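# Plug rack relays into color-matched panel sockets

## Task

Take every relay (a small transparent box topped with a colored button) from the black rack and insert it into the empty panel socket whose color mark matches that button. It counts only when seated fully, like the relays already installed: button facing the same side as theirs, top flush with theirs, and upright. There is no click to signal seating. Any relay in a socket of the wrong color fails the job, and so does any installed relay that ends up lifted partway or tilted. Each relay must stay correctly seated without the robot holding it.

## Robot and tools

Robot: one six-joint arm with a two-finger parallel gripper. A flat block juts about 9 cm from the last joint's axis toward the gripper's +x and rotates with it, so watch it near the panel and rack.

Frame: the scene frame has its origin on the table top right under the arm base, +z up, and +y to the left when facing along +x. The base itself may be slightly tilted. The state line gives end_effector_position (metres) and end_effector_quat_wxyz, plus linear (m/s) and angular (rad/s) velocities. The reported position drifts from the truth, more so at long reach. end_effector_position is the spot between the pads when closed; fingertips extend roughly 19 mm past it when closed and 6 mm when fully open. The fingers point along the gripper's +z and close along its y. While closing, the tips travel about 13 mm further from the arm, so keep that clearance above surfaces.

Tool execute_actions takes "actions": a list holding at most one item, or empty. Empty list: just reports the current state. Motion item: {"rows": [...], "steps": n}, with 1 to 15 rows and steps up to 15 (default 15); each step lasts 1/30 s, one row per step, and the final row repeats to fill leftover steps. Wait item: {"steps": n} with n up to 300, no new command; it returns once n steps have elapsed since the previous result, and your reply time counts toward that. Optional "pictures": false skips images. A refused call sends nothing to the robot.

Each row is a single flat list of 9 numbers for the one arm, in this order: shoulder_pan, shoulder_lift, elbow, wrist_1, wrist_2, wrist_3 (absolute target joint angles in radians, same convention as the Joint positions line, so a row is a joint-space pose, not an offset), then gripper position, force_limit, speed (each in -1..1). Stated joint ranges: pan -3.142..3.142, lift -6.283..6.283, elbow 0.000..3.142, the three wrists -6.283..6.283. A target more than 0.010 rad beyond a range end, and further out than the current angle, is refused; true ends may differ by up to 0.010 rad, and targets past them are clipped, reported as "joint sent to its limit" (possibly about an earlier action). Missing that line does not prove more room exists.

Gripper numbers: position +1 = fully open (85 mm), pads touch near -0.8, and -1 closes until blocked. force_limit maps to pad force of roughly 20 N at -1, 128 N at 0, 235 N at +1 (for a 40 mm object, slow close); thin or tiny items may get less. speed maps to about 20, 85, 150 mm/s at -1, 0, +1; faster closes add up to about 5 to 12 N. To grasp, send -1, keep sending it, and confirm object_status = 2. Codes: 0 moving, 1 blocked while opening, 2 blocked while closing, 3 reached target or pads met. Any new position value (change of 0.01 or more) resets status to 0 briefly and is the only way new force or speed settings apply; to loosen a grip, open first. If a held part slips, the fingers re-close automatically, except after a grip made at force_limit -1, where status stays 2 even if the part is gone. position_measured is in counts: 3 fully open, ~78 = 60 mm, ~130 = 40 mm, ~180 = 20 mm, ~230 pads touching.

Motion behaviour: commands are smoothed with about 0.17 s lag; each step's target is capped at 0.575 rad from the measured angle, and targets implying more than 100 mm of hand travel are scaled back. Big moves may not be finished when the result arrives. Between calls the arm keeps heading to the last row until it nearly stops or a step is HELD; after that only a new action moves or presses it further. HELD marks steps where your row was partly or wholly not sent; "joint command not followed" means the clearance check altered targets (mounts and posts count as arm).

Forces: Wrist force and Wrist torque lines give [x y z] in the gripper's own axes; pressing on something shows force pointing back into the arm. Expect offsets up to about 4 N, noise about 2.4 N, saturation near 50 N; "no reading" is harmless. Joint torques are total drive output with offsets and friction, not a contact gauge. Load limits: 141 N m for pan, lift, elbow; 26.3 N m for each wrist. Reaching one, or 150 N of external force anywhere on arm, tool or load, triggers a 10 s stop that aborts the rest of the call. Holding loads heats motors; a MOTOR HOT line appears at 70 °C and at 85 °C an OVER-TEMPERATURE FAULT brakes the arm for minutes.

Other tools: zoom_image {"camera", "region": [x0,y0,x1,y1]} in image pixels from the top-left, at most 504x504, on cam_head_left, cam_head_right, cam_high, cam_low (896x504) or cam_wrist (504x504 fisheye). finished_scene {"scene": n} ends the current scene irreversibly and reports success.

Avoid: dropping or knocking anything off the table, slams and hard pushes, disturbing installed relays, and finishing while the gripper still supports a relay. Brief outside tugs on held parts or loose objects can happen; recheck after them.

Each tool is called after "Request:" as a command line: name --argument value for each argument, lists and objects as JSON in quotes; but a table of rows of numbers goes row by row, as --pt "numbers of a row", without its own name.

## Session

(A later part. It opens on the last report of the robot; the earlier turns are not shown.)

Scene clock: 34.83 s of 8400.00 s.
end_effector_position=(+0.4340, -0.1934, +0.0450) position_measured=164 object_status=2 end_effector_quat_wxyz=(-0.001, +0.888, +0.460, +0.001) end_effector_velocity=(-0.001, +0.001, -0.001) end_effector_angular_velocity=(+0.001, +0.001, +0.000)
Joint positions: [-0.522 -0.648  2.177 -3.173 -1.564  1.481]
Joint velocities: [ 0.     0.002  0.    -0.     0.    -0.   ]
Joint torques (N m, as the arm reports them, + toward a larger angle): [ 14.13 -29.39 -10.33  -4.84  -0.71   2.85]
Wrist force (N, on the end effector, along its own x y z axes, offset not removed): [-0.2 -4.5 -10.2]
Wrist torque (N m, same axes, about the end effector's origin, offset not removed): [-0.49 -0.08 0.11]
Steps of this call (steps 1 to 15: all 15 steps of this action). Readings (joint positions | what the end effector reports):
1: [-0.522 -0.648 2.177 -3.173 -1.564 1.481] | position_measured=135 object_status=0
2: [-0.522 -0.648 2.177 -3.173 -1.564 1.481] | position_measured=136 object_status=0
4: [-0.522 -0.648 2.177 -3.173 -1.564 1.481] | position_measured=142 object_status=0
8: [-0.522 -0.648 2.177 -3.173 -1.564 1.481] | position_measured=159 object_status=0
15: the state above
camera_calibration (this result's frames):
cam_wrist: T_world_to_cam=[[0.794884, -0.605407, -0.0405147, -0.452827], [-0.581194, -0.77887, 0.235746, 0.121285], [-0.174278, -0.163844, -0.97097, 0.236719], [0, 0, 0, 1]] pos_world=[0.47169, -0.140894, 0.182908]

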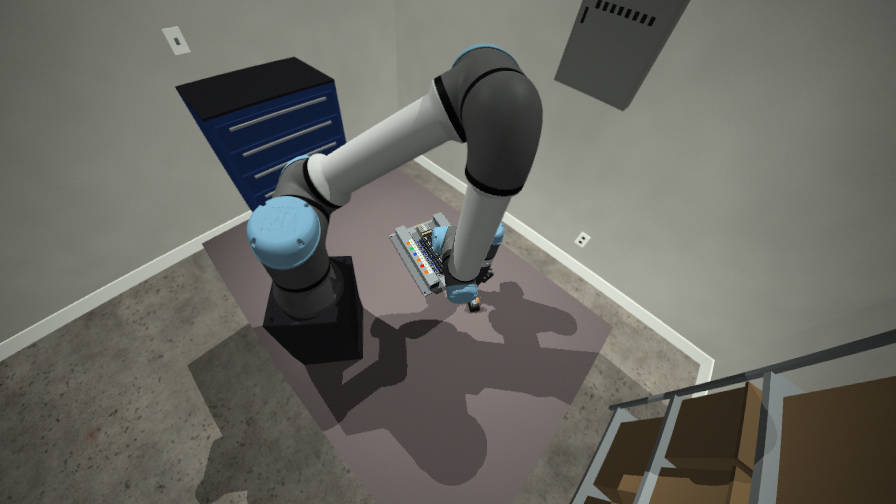

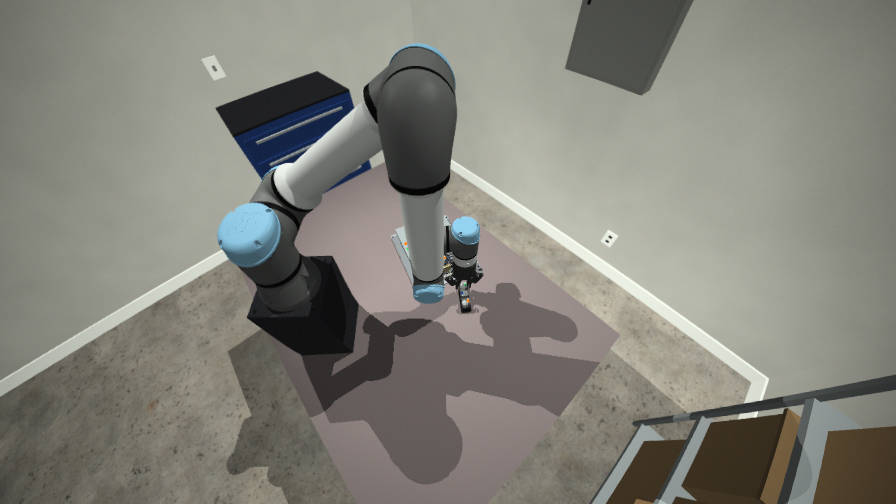

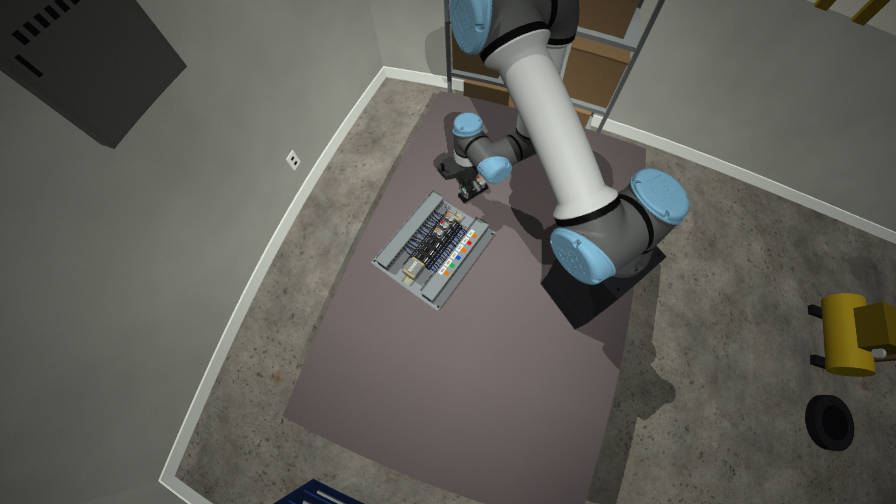

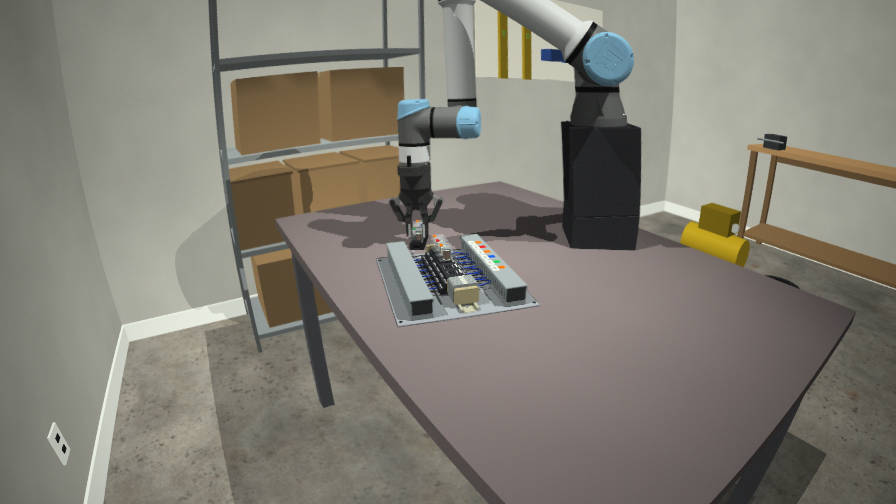

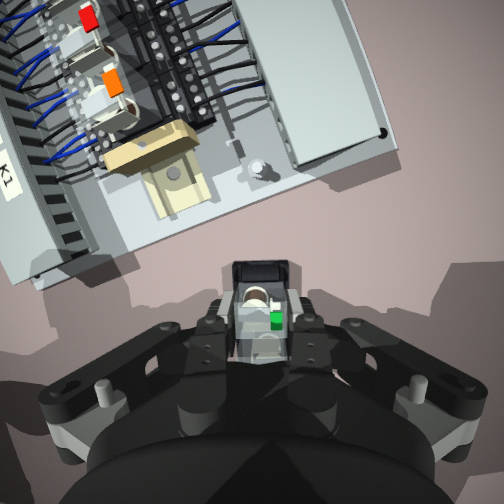

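Request:
execute_actions --actions '[{"rows":[[-0.5224,-0.665,2.1835,-3.1625,-1.564,1.481,-1,-0.5,-0.5],[-0.5224,-0.68,2.1895,-3.1535,-1.564,1.481,-1,-0.5,-0.5],[-0.5226,-0.7077,2.1995,-3.1358,-1.564,1.481,-1,-0.5,-0.5],[-0.5226,-0.76,2.217,-3.101,-1.564,1.481,-1,-0.5,-0.5],[-0.5226,-0.81,2.232,-3.066,-1.564,1.481,-1,-0.5,-0.5],[-0.5226,-0.90,2.253,-2.997,-1.564,1.481,-1,-0.5,-0.5]]}]' --pictures false

Request:
execute_actions --actions '[{"rows":[[-0.0089,-0.8619,2.2371,-3.0122,-1.602,1.649,-1,-0.5,-0.5]]}]' --pictures false

Request:
execute_actions --actions '[{"steps":30}]'

Request:
zoom_image --camera "cam_wrist" --region '[190, 200, 350, 360]'

Scene clock: 43.73 s of 8400.00 s.
end_effector_position=(+0.4342, -0.1932, +0.1248) position_measured=164 object_status=2 end_effector_quat_wxyz=(-0.001, +0.888, +0.460, +0.001) end_effector_velocity=(-0.001, +0.000, +0.050) end_effector_angular_velocity=(-0.005, -0.004, -0.001)
Joint positions: [-0.522 -0.883  2.249 -3.009 -1.564  1.481]
Joint velocities: [-0.001 -0.148  0.038  0.103 -0.002  0.   ]
Joint torques (N m, as the arm reports them, + toward a larger angle): [-11.57 -43.21   1.48  -0.04   1.57   2.76]
Wrist force (N, on the end effector, along its own x y z axes, offset not removed): [-1.2 -2.9 -1.3]
Wrist torque (N m, same axes, about the end effector's origin, offset not removed): [-0.63 0.07 0.20]
Steps of this call (steps 1 to 15: the robot went on to your last target; steps 16 to 90: nothing new was sent; then 5.40 s passed at rest; steps 91 to 105: all 15 steps of this action). Readings (joint positions | what the end effector reports):
91: [-0.522 -0.648 2.177 -3.173 -1.564 1.481] | position_measured=164 object_status=2
92: [-0.522 -0.650 2.178 -3.171 -1.564 1.481] | position_measured=164 object_status=2
94: [-0.522 -0.665 2.184 -3.162 -1.564 1.481] | position_measured=164 object_status=2
98: [-0.522 -0.767 2.219 -3.089 -1.564 1.481] | position_measured=164 object_status=2
105: the state above

Scene clock: 44.23 s of 8400.00 s.
end_effector_position=(+0.4762, +0.0111, +0.1254) position_measured=164 object_status=2 end_effector_quat_wxyz=(-0.001, +0.810, +0.587, -0.000) end_effector_velocity=(-0.002, +0.261, +0.004) end_effector_angular_velocity=(-0.001, -0.012, +0.399)
Joint positions: [-0.072 -0.865  2.238 -3.011 -1.598  1.631]
Joint velocities: [ 0.555  0.024 -0.012 -0.008 -0.035  0.155]
Joint torques (N m, as the arm reports them, + toward a larger angle): [  4.84 -28.72 -14.14  -5.86  -2.29   3.21]
Wrist force (N, on the end effector, along its own x y z axes, offset not removed): [2.5 -3.0 1.8]
Wrist torque (N m, same axes, about the end effector's origin, offset not removed): [-0.72 -0.24 0.09]
Steps of this call (steps 1 to 15: all 15 steps of this action). Readings (joint positions | what the end effector reports):
1: [-0.522 -0.887 2.250 -3.006 -1.564 1.481] | position_measured=164 object_status=2
2: [-0.515 -0.887 2.249 -3.006 -1.566 1.487] | position_measured=164 object_status=2
4: [-0.455 -0.883 2.247 -3.006 -1.572 1.514] | position_measured=164 object_status=2
8: [-0.304 -0.876 2.244 -3.009 -1.583 1.561] | position_measured=164 object_status=2
15: the state above

Scene clock: 45.23 s of 8400.00 s.
end_effector_position=(+0.4750, +0.0408, +0.1259) position_measured=164 object_status=2 end_effector_quat_wxyz=(-0.001, +0.796, +0.605, +0.001) end_effector_velocity=(+0.001, +0.000, +0.000) end_effector_angular_velocity=(+0.000, -0.003, +0.000)
Joint positions: [-0.009 -0.862  2.237 -3.012 -1.602  1.649]
Joint velocities: [ 0.    -0.    -0.    -0.002  0.001  0.   ]
Joint torques (N m, as the arm reports them, + toward a larger angle): [ 16.19 -29.16 -14.03  -5.77  -1.58   2.81]
Wrist force (N, on the end effector, along its own x y z axes, offset not removed): [-1.0 -4.3 0.8]
Wrist torque (N m, same axes, about the end effector's origin, offset not removed): [-1.02 0.05 0.05]
Steps of this call (steps 1 to 30: the robot went on to your last target). Readings (joint positions | what the end effector reports):
1: [-0.056 -0.864 2.238 -3.012 -1.599 1.636] | position_measured=164 object_status=2
2: [-0.044 -0.863 2.238 -3.012 -1.600 1.639] | position_measured=164 object_status=2
4: [-0.028 -0.863 2.238 -3.012 -1.601 1.643] | position_measured=164 object_status=2
8: [-0.015 -0.862 2.237 -3.012 -1.602 1.647] | position_measured=164 object_status=2
30: the state above
The arm was judged still, so your last target was given up. Only a new action makes it travel on or press farther. Fingers that are still opening or closing keep moving.
camera_calibration (this result's frames):
cam_wrist: T_world_to_cam=[[0.952565, -0.301656, -0.0402849, -0.427706], [-0.284194, -0.929053, 0.23684, 0.173403], [-0.108871, -0.214157, -0.970713, 0.33176], [0, 0, 0, 1]] pos_world=[0.492817, 0.103129, 0.263745]

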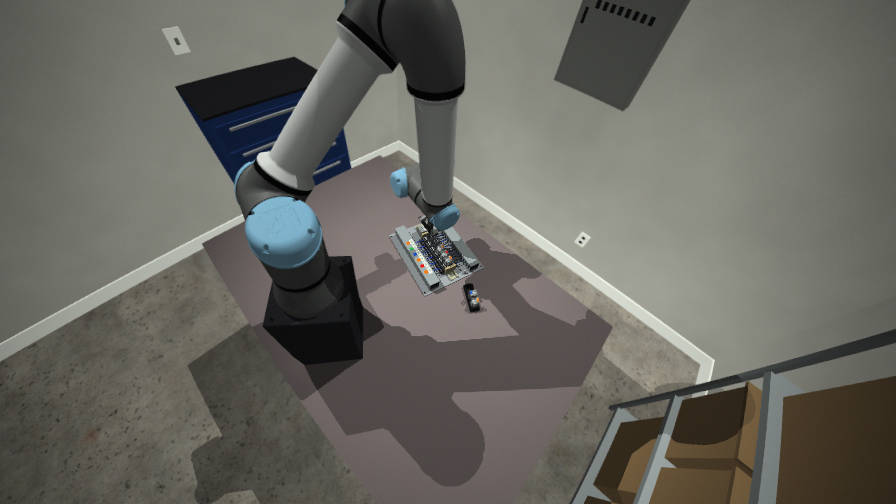

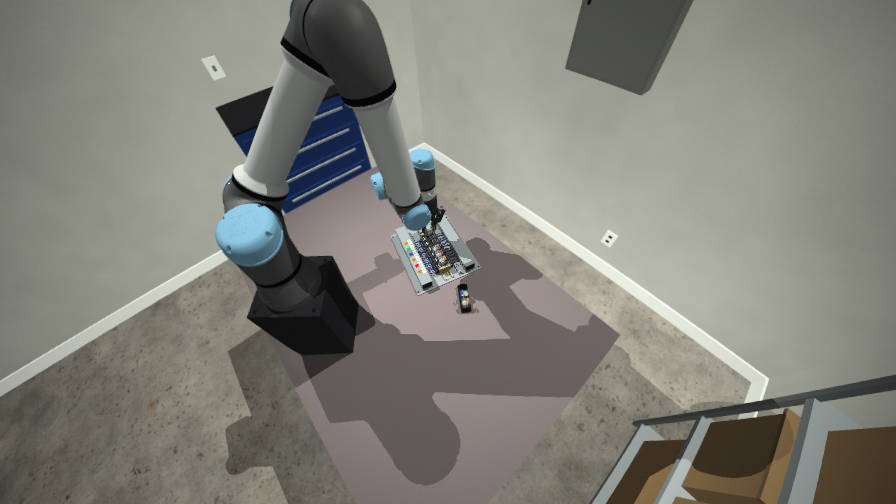

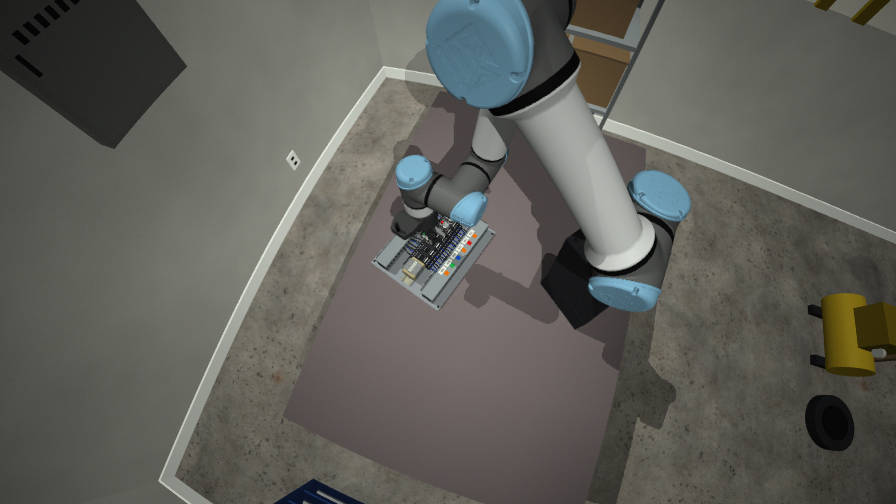

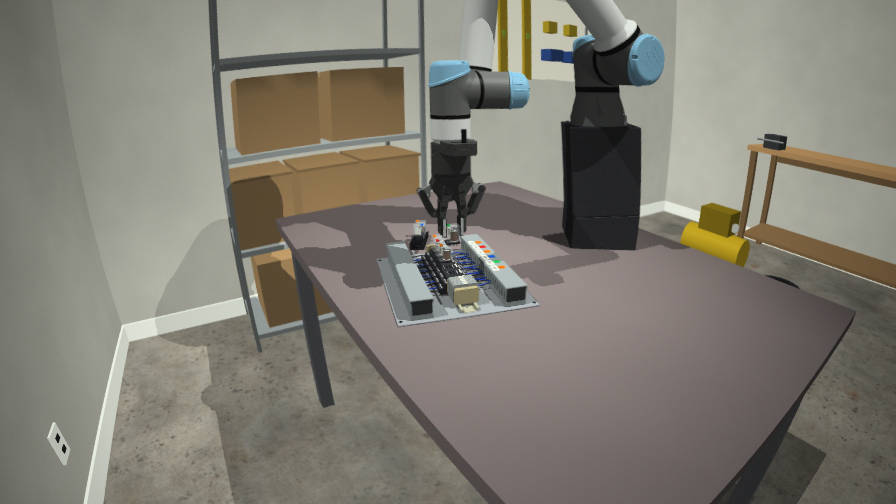

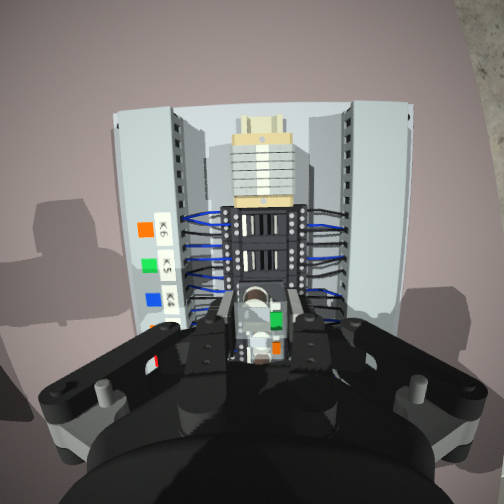

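Region (190, 200, 350, 360) of cam_wrist's 504x504 image, scaled by 3.150, with more detail than that image has.

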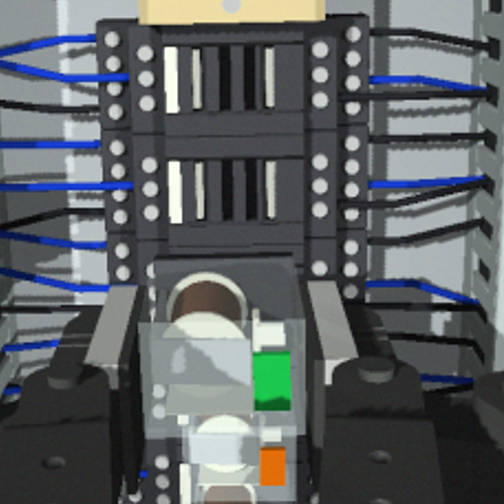

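Request:
execute_actions --actions '[{"rows":[[0.006,-0.86,2.226,-3.003,-1.603,1.662,-1,-0.5,-0.5],[0.006,-0.86,2.226,-3.003,-1.603,1.662,-1,-0.5,-0.5],[0.005,-0.80,2.211,-3.048,-1.603,1.662,-1,-0.5,-0.5],[0.0044,-0.7397,2.1933,-3.0906,-1.603,1.662,-1,-0.5,-0.5]]}]' --pictures false

Request:
execute_actions --actions '[{"steps":12}]'

Request:
zoom_image --camera "cam_wrist" --region '[200, 230, 330, 360]'

Request:
zoom_image --camera "cam_low" --region '[405, 210, 505, 310]'

Scene clock: 55.70 s of 8400.00 s.
end_effector_position=(+0.4790, +0.0474, +0.0869) position_measured=164 object_status=2 end_effector_quat_wxyz=(-0.001, +0.796, +0.605, +0.001) end_effector_velocity=(-0.001, +0.002, -0.017) end_effector_angular_velocity=(-0.000, +0.001, -0.000)
Joint positions: [ 0.004 -0.745  2.195 -3.087 -1.603  1.662]
Joint velocities: [ 0.002  0.048 -0.014 -0.033 -0.001  0.002]
Joint torques (N m, as the arm reports them, + toward a larger angle): [ 15.67 -32.47 -10.24  -6.23  -1.73   2.9 ]
Wrist force (N, on the end effector, along its own x y z axes, offset not removed): [-2.4 -3.1 0.7]
Wrist torque (N m, same axes, about the end effector's origin, offset not removed): [-0.85 0.29 0.05]
Steps of this call (steps 1 to 90: nothing new was sent; then 6.97 s passed at rest; steps 91 to 105: all 15 steps of this action). Readings (joint positions | what the end effector reports):
91: [-0.009 -0.862 2.237 -3.012 -1.602 1.649] | position_measured=164 object_status=2
92: [-0.007 -0.862 2.235 -3.011 -1.602 1.651] | position_measured=164 object_status=2
94: [-0.002 -0.855 2.229 -3.013 -1.602 1.656] | position_measured=164 object_status=2
98: [0.003 -0.783 2.206 -3.061 -1.603 1.660] | position_measured=164 object_status=2
105: the state above

Scene clock: 56.10 s of 8400.00 s.
end_effector_position=(+0.4789, +0.0476, +0.0850) position_measured=164 object_status=2 end_effector_quat_wxyz=(-0.001, +0.796, +0.605, +0.001) end_effector_velocity=(+0.000, +0.001, -0.001) end_effector_angular_velocity=(+0.002, -0.001, +0.000)
Joint positions: [ 0.004 -0.74   2.193 -3.09  -1.603  1.662]
Joint velocities: [ 0.001  0.002 -0.001 -0.002  0.002  0.   ]
Joint torques (N m, as the arm reports them, + toward a larger angle): [ 15.5  -30.65 -12.24  -5.78  -1.51   2.87]
Wrist force (N, on the end effector, along its own x y z axes, offset not removed): [-2.2 -4.1 -0.4]
Wrist torque (N m, same axes, about the end effector's origin, offset not removed): [-0.83 0.31 0.16]
Steps of this call (steps 1 to 12: the robot went on to your last target). Readings (joint positions | what the end effector reports):
1: [0.004 -0.744 2.195 -3.088 -1.603 1.662] | position_measured=164 object_status=2
2: [0.004 -0.743 2.194 -3.089 -1.603 1.662] | position_measured=164 object_status=2
4: [0.004 -0.741 2.194 -3.089 -1.603 1.662] | position_measured=164 object_status=2
8: [0.004 -0.740 2.193 -3.090 -1.603 1.662] | position_measured=164 object_status=2
12: the state above
camera_calibration (this result's frames):
cam_wrist: T_world_to_cam=[[0.952664, -0.301406, -0.0398322, -0.431058], [-0.28404, -0.929083, 0.236908, 0.190427], [-0.108413, -0.21438, -0.970715, 0.293746], [0, 0, 0, 1]] pos_world=[0.496588, 0.109972, 0.22286]

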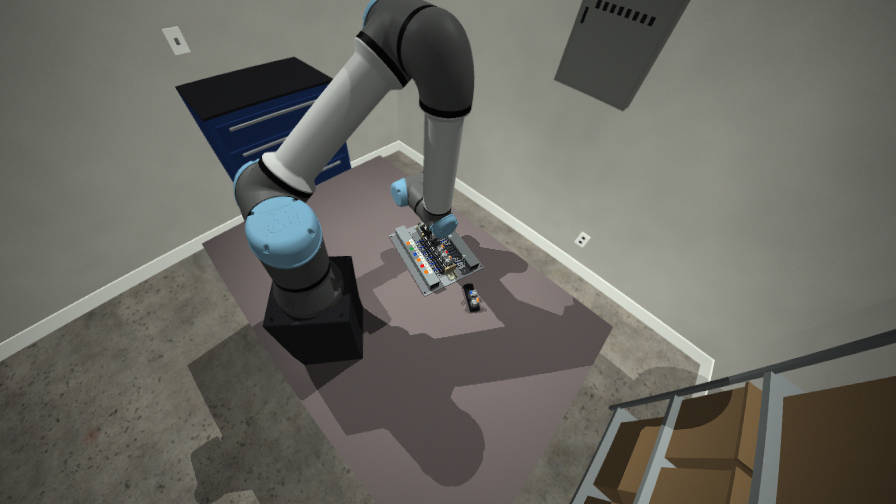

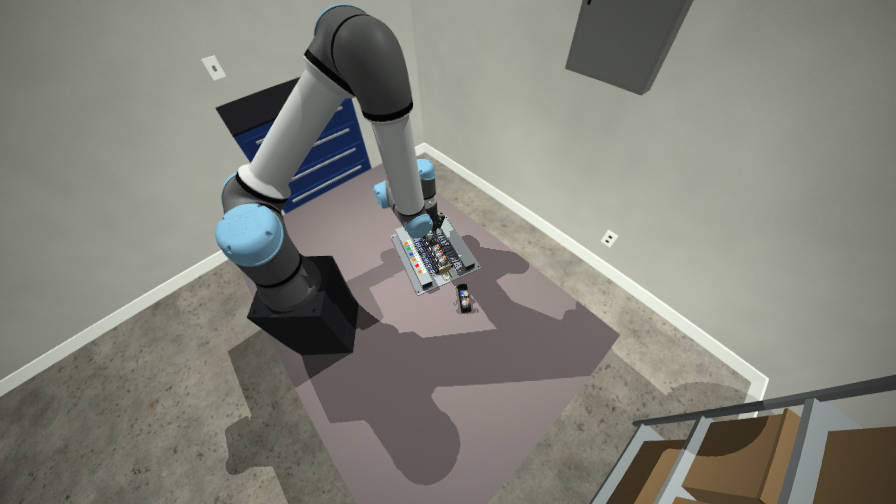

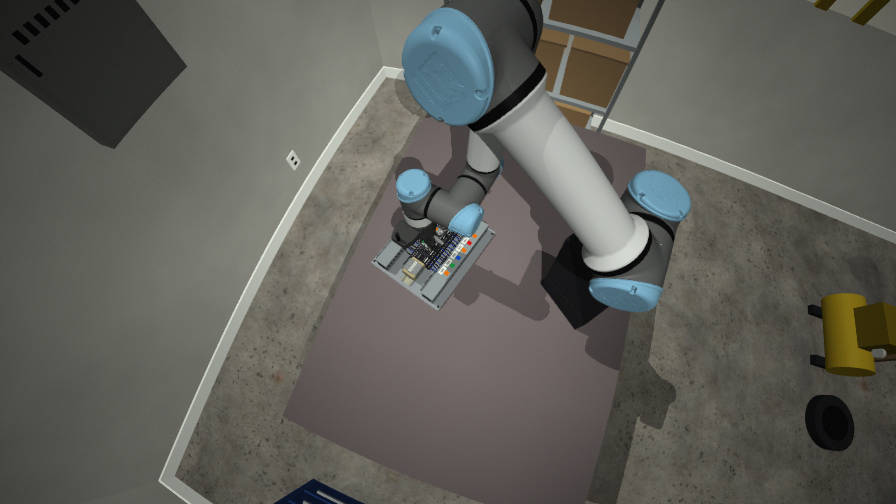

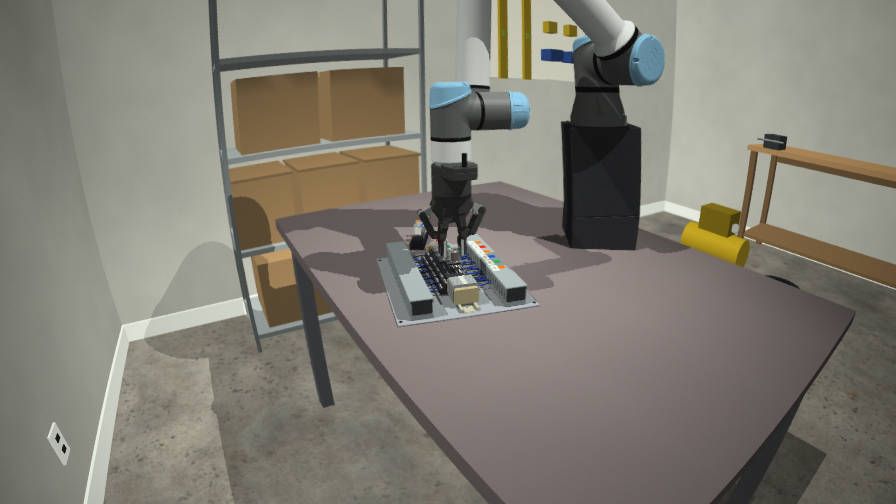

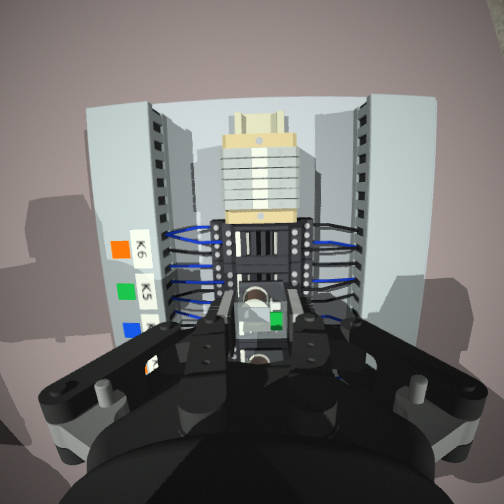

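Region (200, 230, 330, 360) of cam_wrist's 504x504 image, scaled by 3.877, with more detail than that image has.

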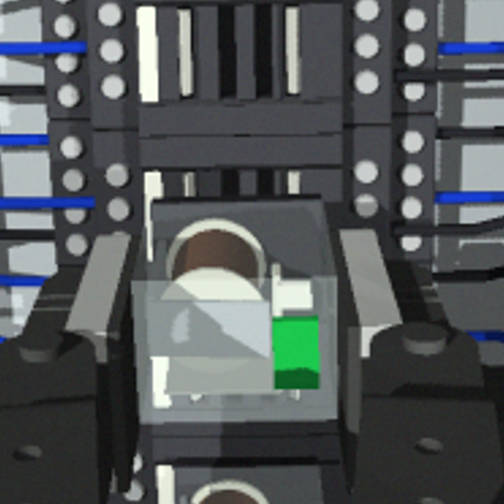

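Region (405, 210, 505, 310) of cam_low's 896x504 image, scaled by 5.040, with more detail than that image has.

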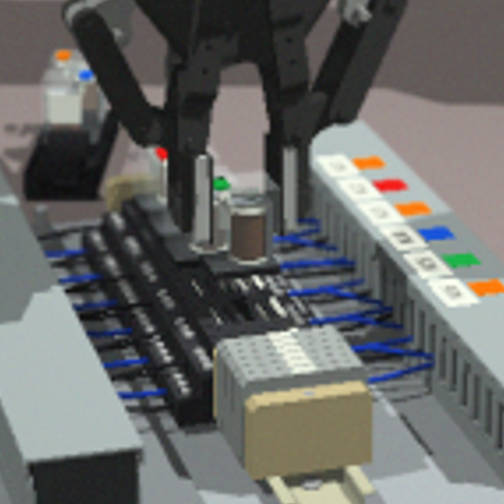

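Request:
execute_actions --actions '[{"rows":[[0.004,-0.72,2.1866,-3.1036,-1.603,1.662,-1,-0.5,-0.5],[0.0035,-0.7035,2.1808,-3.1143,-1.603,1.662,-1,-0.5,-0.5],[0.0035,-0.7035,2.1808,-3.1143,-1.603,1.662,-1,-0.5,-0.5],[0.0035,-0.7035,2.1808,-3.1143,-1.603,1.662,-1,-0.5,-0.5],[0.0035,-0.7035,2.1808,-3.1143,-1.603,1.662,-1,-0.5,-0.5],[0.0034,-0.70,2.1795,-3.1165,-1.603,1.662,-1,-0.5,-0.5],[0.0033,-0.697,2.1784,-3.1184,-1.603,1.662,-1,-0.5,-0.5],[0.0033,-0.694,2.1773,-3.1203,-1.603,1.662,-1,-0.5,-0.5]]}]' --pictures false

Request:
execute_actions --actions '[{"steps":10}]' --pictures false

Scene clock: 61.50 s of 8400.00 s.
end_effector_position=(+0.4792, +0.0476, +0.0698) position_measured=164 object_status=2 end_effector_quat_wxyz=(-0.000, +0.796, +0.605, +0.001) end_effector_velocity=(-0.001, +0.000, -0.006) end_effector_angular_velocity=(+0.001, +0.002, -0.001)
Joint positions: [ 0.003 -0.696  2.178 -3.119 -1.603  1.662]
Joint velocities: [-0.001  0.018 -0.005 -0.01   0.001 -0.   ]
Joint torques (N m, as the arm reports them, + toward a larger angle): [-12.53 -17.97 -10.13  -3.2   -1.35   2.7 ]
Wrist force (N, on the end effector, along its own x y z axes, offset not removed): [-1.1 -4.1 -26.6]
Wrist torque (N m, same axes, about the end effector's origin, offset not removed): [-0.67 0.03 0.31]
Steps of this call (steps 1 to 15: the robot went on to your last target; steps 16 to 90: nothing new was sent; then 1.90 s passed at rest; steps 91 to 105: all 15 steps of this action). Readings (joint positions | what the end effector reports):
91: [0.004 -0.739 2.193 -3.091 -1.603 1.662] | position_measured=164 object_status=2
92: [0.004 -0.737 2.192 -3.093 -1.603 1.662] | position_measured=164 object_status=2
94: [0.004 -0.725 2.188 -3.101 -1.603 1.662] | position_measured=164 object_status=2
98: [0.004 -0.708 2.182 -3.111 -1.603 1.662] | position_measured=164 object_status=2
105: the state above

Scene clock: 61.83 s of 8400.00 s.
end_effector_position=(+0.4792, +0.0476, +0.0691) position_measured=164 object_status=2 end_effector_quat_wxyz=(-0.001, +0.796, +0.605, +0.001) end_effector_velocity=(+0.001, -0.001, +0.000) end_effector_angular_velocity=(-0.001, -0.001, -0.002)
Joint positions: [ 0.003 -0.694  2.177 -3.12  -1.603  1.662]
Joint velocities: [-0.002 -0.001 -0.    -0.001 -0.001 -0.   ]
Joint torques (N m, as the arm reports them, + toward a larger angle): [-12.17 -17.55  -7.26  -2.74  -1.34   2.68]
Wrist force (N, on the end effector, along its own x y z axes, offset not removed): [-0.4 -2.2 -29.0]
Wrist torque (N m, same axes, about the end effector's origin, offset not removed): [-0.63 0.11 0.22]
Steps of this call (steps 1 to 10: the robot went on to your last target). Readings (joint positions | what the end effector reports):
1: [0.003 -0.696 2.178 -3.119 -1.603 1.662] | position_measured=164 object_status=2
2: [0.003 -0.695 2.178 -3.120 -1.603 1.662] | position_measured=164 object_status=2
4: [0.003 -0.695 2.177 -3.120 -1.603 1.662] | position_measured=164 object_status=2
8: [0.003 -0.694 2.177 -3.120 -1.603 1.662] | position_measured=164 object_status=2
10: the state above

Request:
execute_actions --actions '[{"rows":[[0.0033,-0.687,2.1748,-3.1248,-1.603,1.662,-1,-0.5,-0.5]]}]' --pictures false

Request:
execute_actions --actions '[{"rows":[[0.0033,-0.681,2.1727,-3.1287,-1.603,1.662,-1,-0.5,-0.5]]}]' --pictures false

Scene clock: 73.47 s of 8400.00 s.
end_effector_position=(+0.4791, +0.0477, +0.0666) position_measured=164 object_status=2 end_effector_quat_wxyz=(-0.001, +0.796, +0.605, +0.001) end_effector_velocity=(-0.001, +0.000, -0.001) end_effector_angular_velocity=(+0.001, +0.003, +0.000)
Joint positions: [ 0.003 -0.687  2.175 -3.125 -1.603  1.662]
Joint velocities: [ 0.     0.003 -0.001  0.001  0.    -0.   ]
Joint torques (N m, as the arm reports them, + toward a larger angle): [-10.91 -14.14  -6.64  -1.81  -0.6    1.32]
Wrist force (N, on the end effector, along its own x y z axes, offset not removed): [-1.5 -4.7 -37.7]
Wrist torque (N m, same axes, about the end effector's origin, offset not removed): [-1.05 -0.05 0.23]
Steps of this call (steps 1 to 15: the robot went on to your last target; steps 16 to 90: nothing new was sent; then 8.13 s passed at rest; steps 91 to 105: all 15 steps of this action). Readings (joint positions | what the end effector reports):
91: [0.003 -0.694 2.177 -3.120 -1.603 1.662] | position_measured=164 object_status=2
92: [0.003 -0.693 2.177 -3.121 -1.603 1.662] | position_measured=164 object_status=2
94: [0.003 -0.690 2.176 -3.123 -1.603 1.662] | position_measured=164 object_status=2
98: [0.003 -0.688 2.175 -3.124 -1.603 1.662] | position_measured=164 object_status=2
105: the state above

Scene clock: 73.97 s of 8400.00 s.
end_effector_position=(+0.4791, +0.0477, +0.0646) position_measured=164 object_status=2 end_effector_quat_wxyz=(-0.001, +0.796, +0.605, +0.001) end_effector_velocity=(-0.000, -0.000, -0.001) end_effector_angular_velocity=(+0.001, -0.000, -0.001)
Joint positions: [ 0.003 -0.681  2.173 -3.129 -1.603  1.662]
Joint velocities: [-0.001  0.003 -0.    -0.002  0.001 -0.   ]
Joint torques (N m, as the arm reports them, + toward a larger angle): [ -9.68  11.88 -14.41  -0.19   0.31   1.18]
Wrist force (N, on the end effector, along its own x y z axes, offset not removed): [-5.3 -27.4 -50.0]
Wrist torque (N m, same axes, about the end effector's origin, offset not removed): [-1.02 -0.08 0.09]
Steps of this call (steps 1 to 15: all 15 steps of this action). Readings (joint positions | what the end effector reports):
1: [0.003 -0.687 2.175 -3.125 -1.603 1.662] | position_measured=164 object_status=2
2: [0.003 -0.686 2.174 -3.125 -1.603 1.662] | position_measured=164 object_status=2
4: [0.003 -0.684 2.174 -3.127 -1.603 1.662] | position_measured=164 object_status=2
8: [0.003 -0.682 2.173 -3.128 -1.603 1.662] | position_measured=164 object_status=2
15: the state above

Request:
execute_actions --actions '[{"rows":[[0.0033,-0.685,2.1741,-3.1261,-1.603,1.662,-0.05,-0.5,-0.5]]}]' --pictures false

Request:
execute_actions --actions '[{"rows":[[0.0044,-0.7397,2.1933,-3.0906,-1.603,1.662,-0.05,-0.5,-0.5]]}]' --pictures false

Request:
execute_actions --actions '[{"rows":[[0.006,-0.87,2.23,-2.997,-1.603,1.662,-0.05,-0.5,-0.5]]}]' --pictures false

Request:
execute_actions --actions '[{"rows":[[-0.3,-0.89,2.25,-3.0,-1.58,1.53,-0.05,-0.5,-0.5]]}]' --pictures false

Request:
execute_actions --actions '[{"rows":[[-0.591,-0.8885,2.2615,-3.017,-1.5606,1.413,-0.05,-0.5,-0.5]]}]' --pictures false

Request:
execute_actions --actions '[{"steps":10}]' --pictures false

Request:
execute_actions --actions '[{"rows":[[-0.591,-0.77,2.231,-3.105,-1.5606,1.413,-0.05,-0.5,-0.5]]}]'

Scene clock: 82.90 s of 8400.00 s.
end_effector_position=(+0.4790, +0.0477, +0.0658) position_measured=135 object_status=0 end_effector_quat_wxyz=(-0.001, +0.796, +0.605, +0.001) end_effector_velocity=(+0.001, +0.000, +0.001) end_effector_angular_velocity=(-0.000, -0.003, +0.001)
Joint positions: [ 0.003 -0.685  2.174 -3.126 -1.603  1.662]
Joint velocities: [ 0.001 -0.002 -0.     0.     0.    -0.   ]
Joint torques (N m, as the arm reports them, + toward a larger angle): [ -1.03 -51.14   4.18  -0.53  -1.63  -0.1 ]
Wrist force (N, on the end effector, along its own x y z axes, offset not removed): [-1.1 -1.9 1.5]
Wrist torque (N m, same axes, about the end effector's origin, offset not removed): [-0.53 0.04 0.12]
Steps of this call (steps 1 to 15: the robot went on to your last target; steps 16 to 90: nothing new was sent; then 5.43 s passed at rest; steps 91 to 105: all 15 steps of this action). Readings (joint positions | what the end effector reports):
91: [0.003 -0.681 2.173 -3.129 -1.603 1.662] | position_measured=164 object_status=0
92: [0.003 -0.681 2.173 -3.128 -1.603 1.662] | position_measured=164 object_status=0
94: [0.003 -0.682 2.173 -3.127 -1.603 1.662] | position_measured=158 object_status=0
98: [0.003 -0.684 2.174 -3.126 -1.603 1.662] | position_measured=141 object_status=0
105: the state above

Scene clock: 83.40 s of 8400.00 s.
end_effector_position=(+0.4789, +0.0476, +0.0845) position_measured=135 object_status=3 end_effector_quat_wxyz=(-0.001, +0.796, +0.605, +0.001) end_effector_velocity=(-0.000, +0.000, +0.003) end_effector_angular_velocity=(-0.000, +0.001, +0.000)
Joint positions: [ 0.004 -0.739  2.193 -3.091 -1.603  1.662]
Joint velocities: [ 0.    -0.009  0.004  0.006 -0.    -0.   ]
Joint torques (N m, as the arm reports them, + toward a larger angle): [ 16.27 -51.28   4.91  -0.38  -1.58  -0.3 ]
Wrist force (N, on the end effector, along its own x y z axes, offset not removed): [0.7 -3.7 0.9]
Wrist torque (N m, same axes, about the end effector's origin, offset not removed): [-0.88 -0.21 0.06]
Steps of this call (steps 1 to 15: all 15 steps of this action). Readings (joint positions | what the end effector reports):
1: [0.003 -0.685 2.174 -3.126 -1.603 1.662] | position_measured=135 object_status=0
2: [0.003 -0.691 2.177 -3.121 -1.603 1.662] | position_measured=135 object_status=0
4: [0.004 -0.710 2.184 -3.109 -1.603 1.662] | position_measured=135 object_status=3
8: [0.004 -0.731 2.190 -3.096 -1.603 1.662] | position_measured=135 object_status=3
15: the state above

Scene clock: 83.90 s of 8400.00 s.
end_effector_position=(+0.4778, +0.0471, +0.1283) position_measured=135 object_status=3 end_effector_quat_wxyz=(-0.001, +0.796, +0.606, +0.001) end_effector_velocity=(-0.000, +0.000, +0.009) end_effector_angular_velocity=(-0.000, -0.001, +0.001)
Joint positions: [ 0.006 -0.867  2.229 -2.999 -1.603  1.662]
Joint velocities: [ 0.001 -0.027  0.007  0.02  -0.    -0.   ]
Joint torques (N m, as the arm reports them, + toward a larger angle): [ 15.84 -47.83   2.94  -0.72  -1.26  -0.46]
Wrist force (N, on the end effector, along its own x y z axes, offset not removed): [-0.3 -5.5 -0.3]
Wrist torque (N m, same axes, about the end effector's origin, offset not removed): [-1.17 -0.02 0.15]
Steps of this call (steps 1 to 15: all 15 steps of this action). Readings (joint positions | what the end effector reports):
1: [0.004 -0.739 2.193 -3.091 -1.603 1.662] | position_measured=135 object_status=3
2: [0.005 -0.746 2.198 -3.084 -1.603 1.662] | position_measured=135 object_status=3
4: [0.005 -0.790 2.211 -3.051 -1.603 1.662] | position_measured=135 object_status=3
8: [0.006 -0.845 2.224 -3.014 -1.603 1.662] | position_measured=135 object_status=3
15: the state above

Scene clock: 84.40 s of 8400.00 s.
end_effector_position=(+0.4662, -0.0882, +0.1294) position_measured=135 object_status=3 end_effector_quat_wxyz=(-0.003, +0.843, +0.538, +0.000) end_effector_velocity=(-0.011, -0.049, +0.000) end_effector_angular_velocity=(-0.002, +0.001, -0.067)
Joint positions: [-0.288 -0.889  2.249 -3.    -1.581  1.535]
Joint velocities: [-0.107 -0.006  0.006 -0.001  0.005 -0.04 ]
Joint torques (N m, as the arm reports them, + toward a larger angle): [-11.13 -47.67  -1.56  -5.72   1.68  -3.43]
Wrist force (N, on the end effector, along its own x y z axes, offset not removed): [-0.9 -6.2 -0.5]
Wrist torque (N m, same axes, about the end effector's origin, offset not removed): [-1.28 0.13 0.03]
Steps of this call (steps 1 to 15: all 15 steps of this action). Readings (joint positions | what the end effector reports):
1: [0.006 -0.868 2.230 -2.999 -1.603 1.662] | position_measured=135 object_status=3
2: [-0.001 -0.870 2.232 -2.999 -1.601 1.655] | position_measured=135 object_status=3
4: [-0.061 -0.876 2.237 -2.999 -1.595 1.622] | position_measured=135 object_status=3
8: [-0.206 -0.885 2.245 -3.000 -1.586 1.565] | position_measured=135 object_status=3
15: the state above

Scene clock: 84.90 s of 8400.00 s.
end_effector_position=(+0.4194, -0.2149, +0.1258) position_measured=135 object_status=3 end_effector_quat_wxyz=(-0.001, +0.887, +0.463, +0.001) end_effector_velocity=(-0.022, -0.040, -0.001) end_effector_angular_velocity=(-0.002, +0.001, -0.065)
Joint positions: [-0.58  -0.889  2.261 -3.016 -1.561  1.417]
Joint velocities: [-0.099  0.002  0.003 -0.005  0.005 -0.034]
Joint torques (N m, as the arm reports them, + toward a larger angle): [-12.38 -28.24   1.27  -5.38   1.98  -3.49]
Wrist force (N, on the end effector, along its own x y z axes, offset not removed): [-1.1 -5.7 -1.0]
Wrist torque (N m, same axes, about the end effector's origin, offset not removed): [-1.14 0.03 0.22]
Steps of this call (steps 1 to 15: all 15 steps of this action). Readings (joint positions | what the end effector reports):
1: [-0.291 -0.889 2.250 -3.000 -1.580 1.533] | position_measured=135 object_status=3
2: [-0.301 -0.889 2.251 -3.002 -1.578 1.526] | position_measured=135 object_status=3
4: [-0.363 -0.889 2.254 -3.006 -1.573 1.494] | position_measured=135 object_status=3
8: [-0.504 -0.889 2.259 -3.013 -1.565 1.443] | position_measured=135 object_status=3
15: the state above

Scene clock: 85.23 s of 8400.00 s.
end_effector_position=(+0.4170, -0.2192, +0.1257) position_measured=135 object_status=3 end_effector_quat_wxyz=(-0.001, +0.888, +0.460, +0.000) end_effector_velocity=(-0.001, -0.002, -0.000) end_effector_angular_velocity=(+0.001, -0.001, -0.003)
Joint positions: [-0.59  -0.889  2.261 -3.017 -1.561  1.413]
Joint velocities: [-0.005  0.     0.001 -0.001  0.001 -0.002]
Joint torques (N m, as the arm reports them, + toward a larger angle): [-12.18 -27.68   1.07  -5.71   1.73  -3.02]
Wrist force (N, on the end effector, along its own x y z axes, offset not removed): [-1.3 -1.9 0.2]
Wrist torque (N m, same axes, about the end effector's origin, offset not removed): [-0.58 0.15 0.11]
Steps of this call (steps 1 to 10: the robot went on to your last target). Readings (joint positions | what the end effector reports):
1: [-0.583 -0.889 2.261 -3.017 -1.561 1.416] | position_measured=135 object_status=3
2: [-0.585 -0.889 2.261 -3.017 -1.561 1.415] | position_measured=135 object_status=3
4: [-0.588 -0.889 2.261 -3.017 -1.561 1.414] | position_measured=135 object_status=3
8: [-0.590 -0.889 2.261 -3.017 -1.561 1.413] | position_measured=135 object_status=3
10: the state above

Scene clock: 85.73 s of 8400.00 s.
end_effector_position=(+0.4169, -0.2199, +0.0872) position_measured=135 object_status=3 end_effector_quat_wxyz=(-0.000, +0.888, +0.459, +0.000) end_effector_velocity=(-0.001, +0.000, -0.008) end_effector_angular_velocity=(+0.000, +0.000, -0.000)
Joint positions: [-0.591 -0.773  2.232 -3.103 -1.561  1.413]
Joint velocities: [-0.     0.024 -0.005 -0.018  0.    -0.   ]
Joint torques (N m, as the arm reports them, + toward a larger angle): [-12.31 -28.88 -11.8   -5.81   1.72  -3.14]
Wrist force (N, on the end effector, along its own x y z axes, offset not removed): [1.1 -3.8 0.3]
Wrist torque (N m, same axes, about the end effector's origin, offset not removed): [-0.91 -0.25 0.16]
Steps of this call (steps 1 to 15: all 15 steps of this action). Readings (joint positions | what the end effector reports):
1: [-0.591 -0.888 2.261 -3.017 -1.561 1.413] | position_measured=135 object_status=3
2: [-0.591 -0.882 2.258 -3.024 -1.561 1.413] | position_measured=135 object_status=3
4: [-0.591 -0.841 2.247 -3.055 -1.561 1.413] | position_measured=135 object_status=3
8: [-0.591 -0.792 2.236 -3.089 -1.561 1.413] | position_measured=135 object_status=3
15: the state above
camera_calibration (this result's frames):
cam_wrist: T_world_to_cam=[[0.794615, -0.6058, -0.0399075, -0.453568], [-0.581385, -0.778228, 0.237385, 0.080816], [-0.174865, -0.165428, -0.970595, 0.270321], [0, 0, 0, 1]] pos_world=[0.454667, -0.167159, 0.225087]

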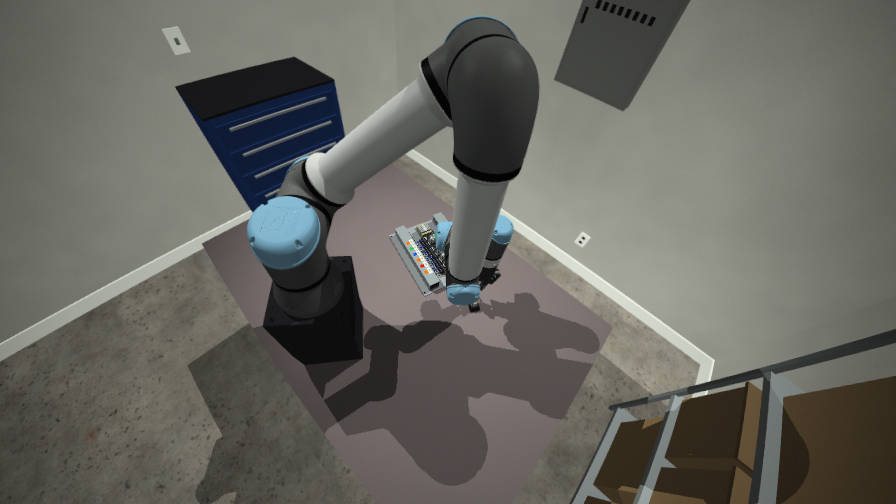

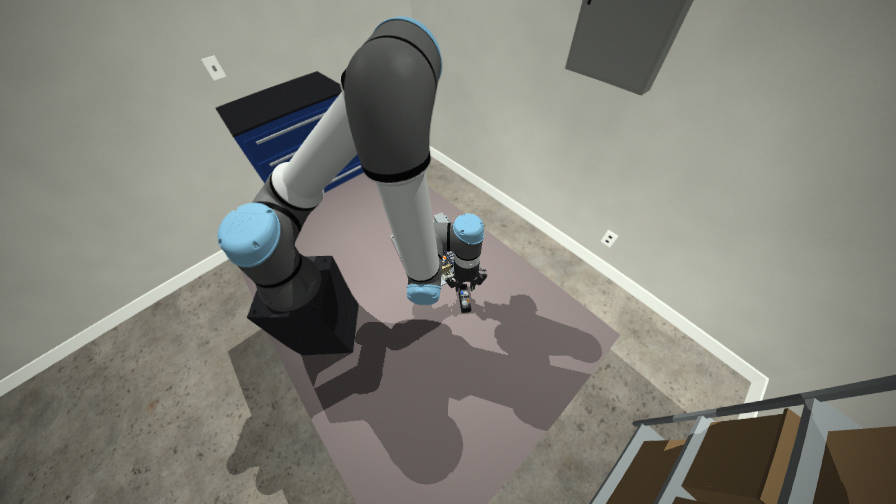

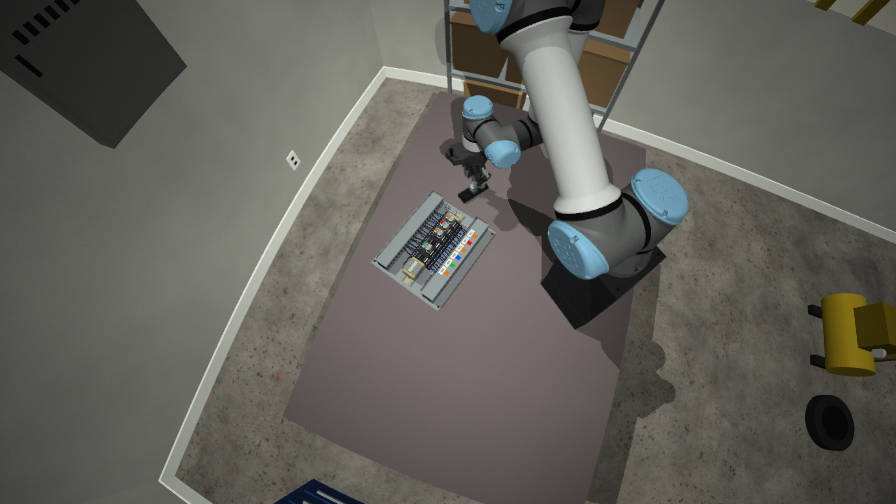

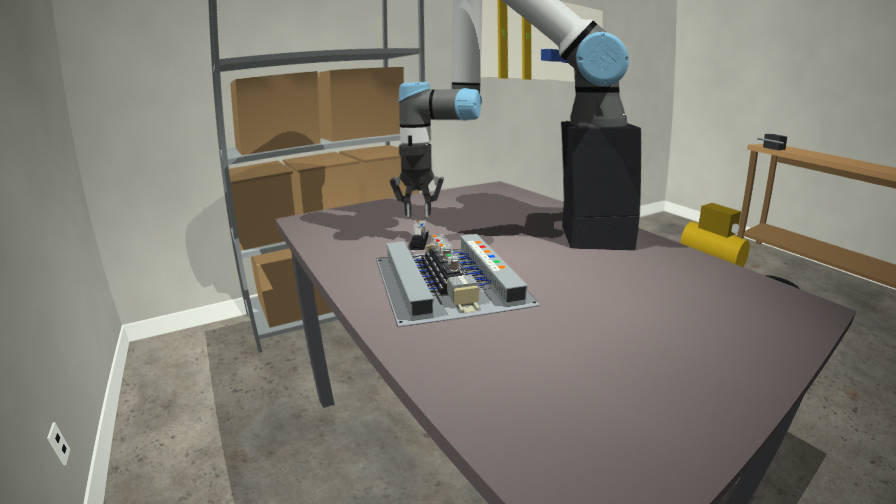

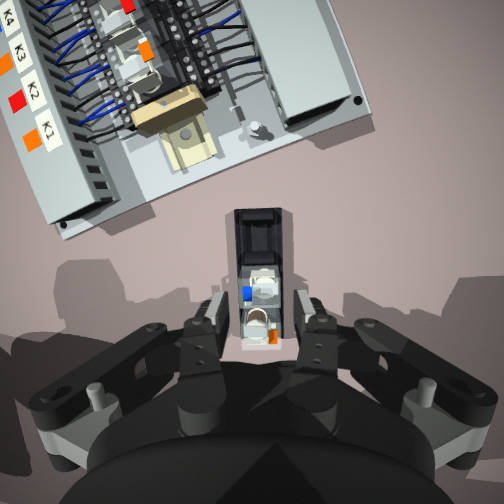

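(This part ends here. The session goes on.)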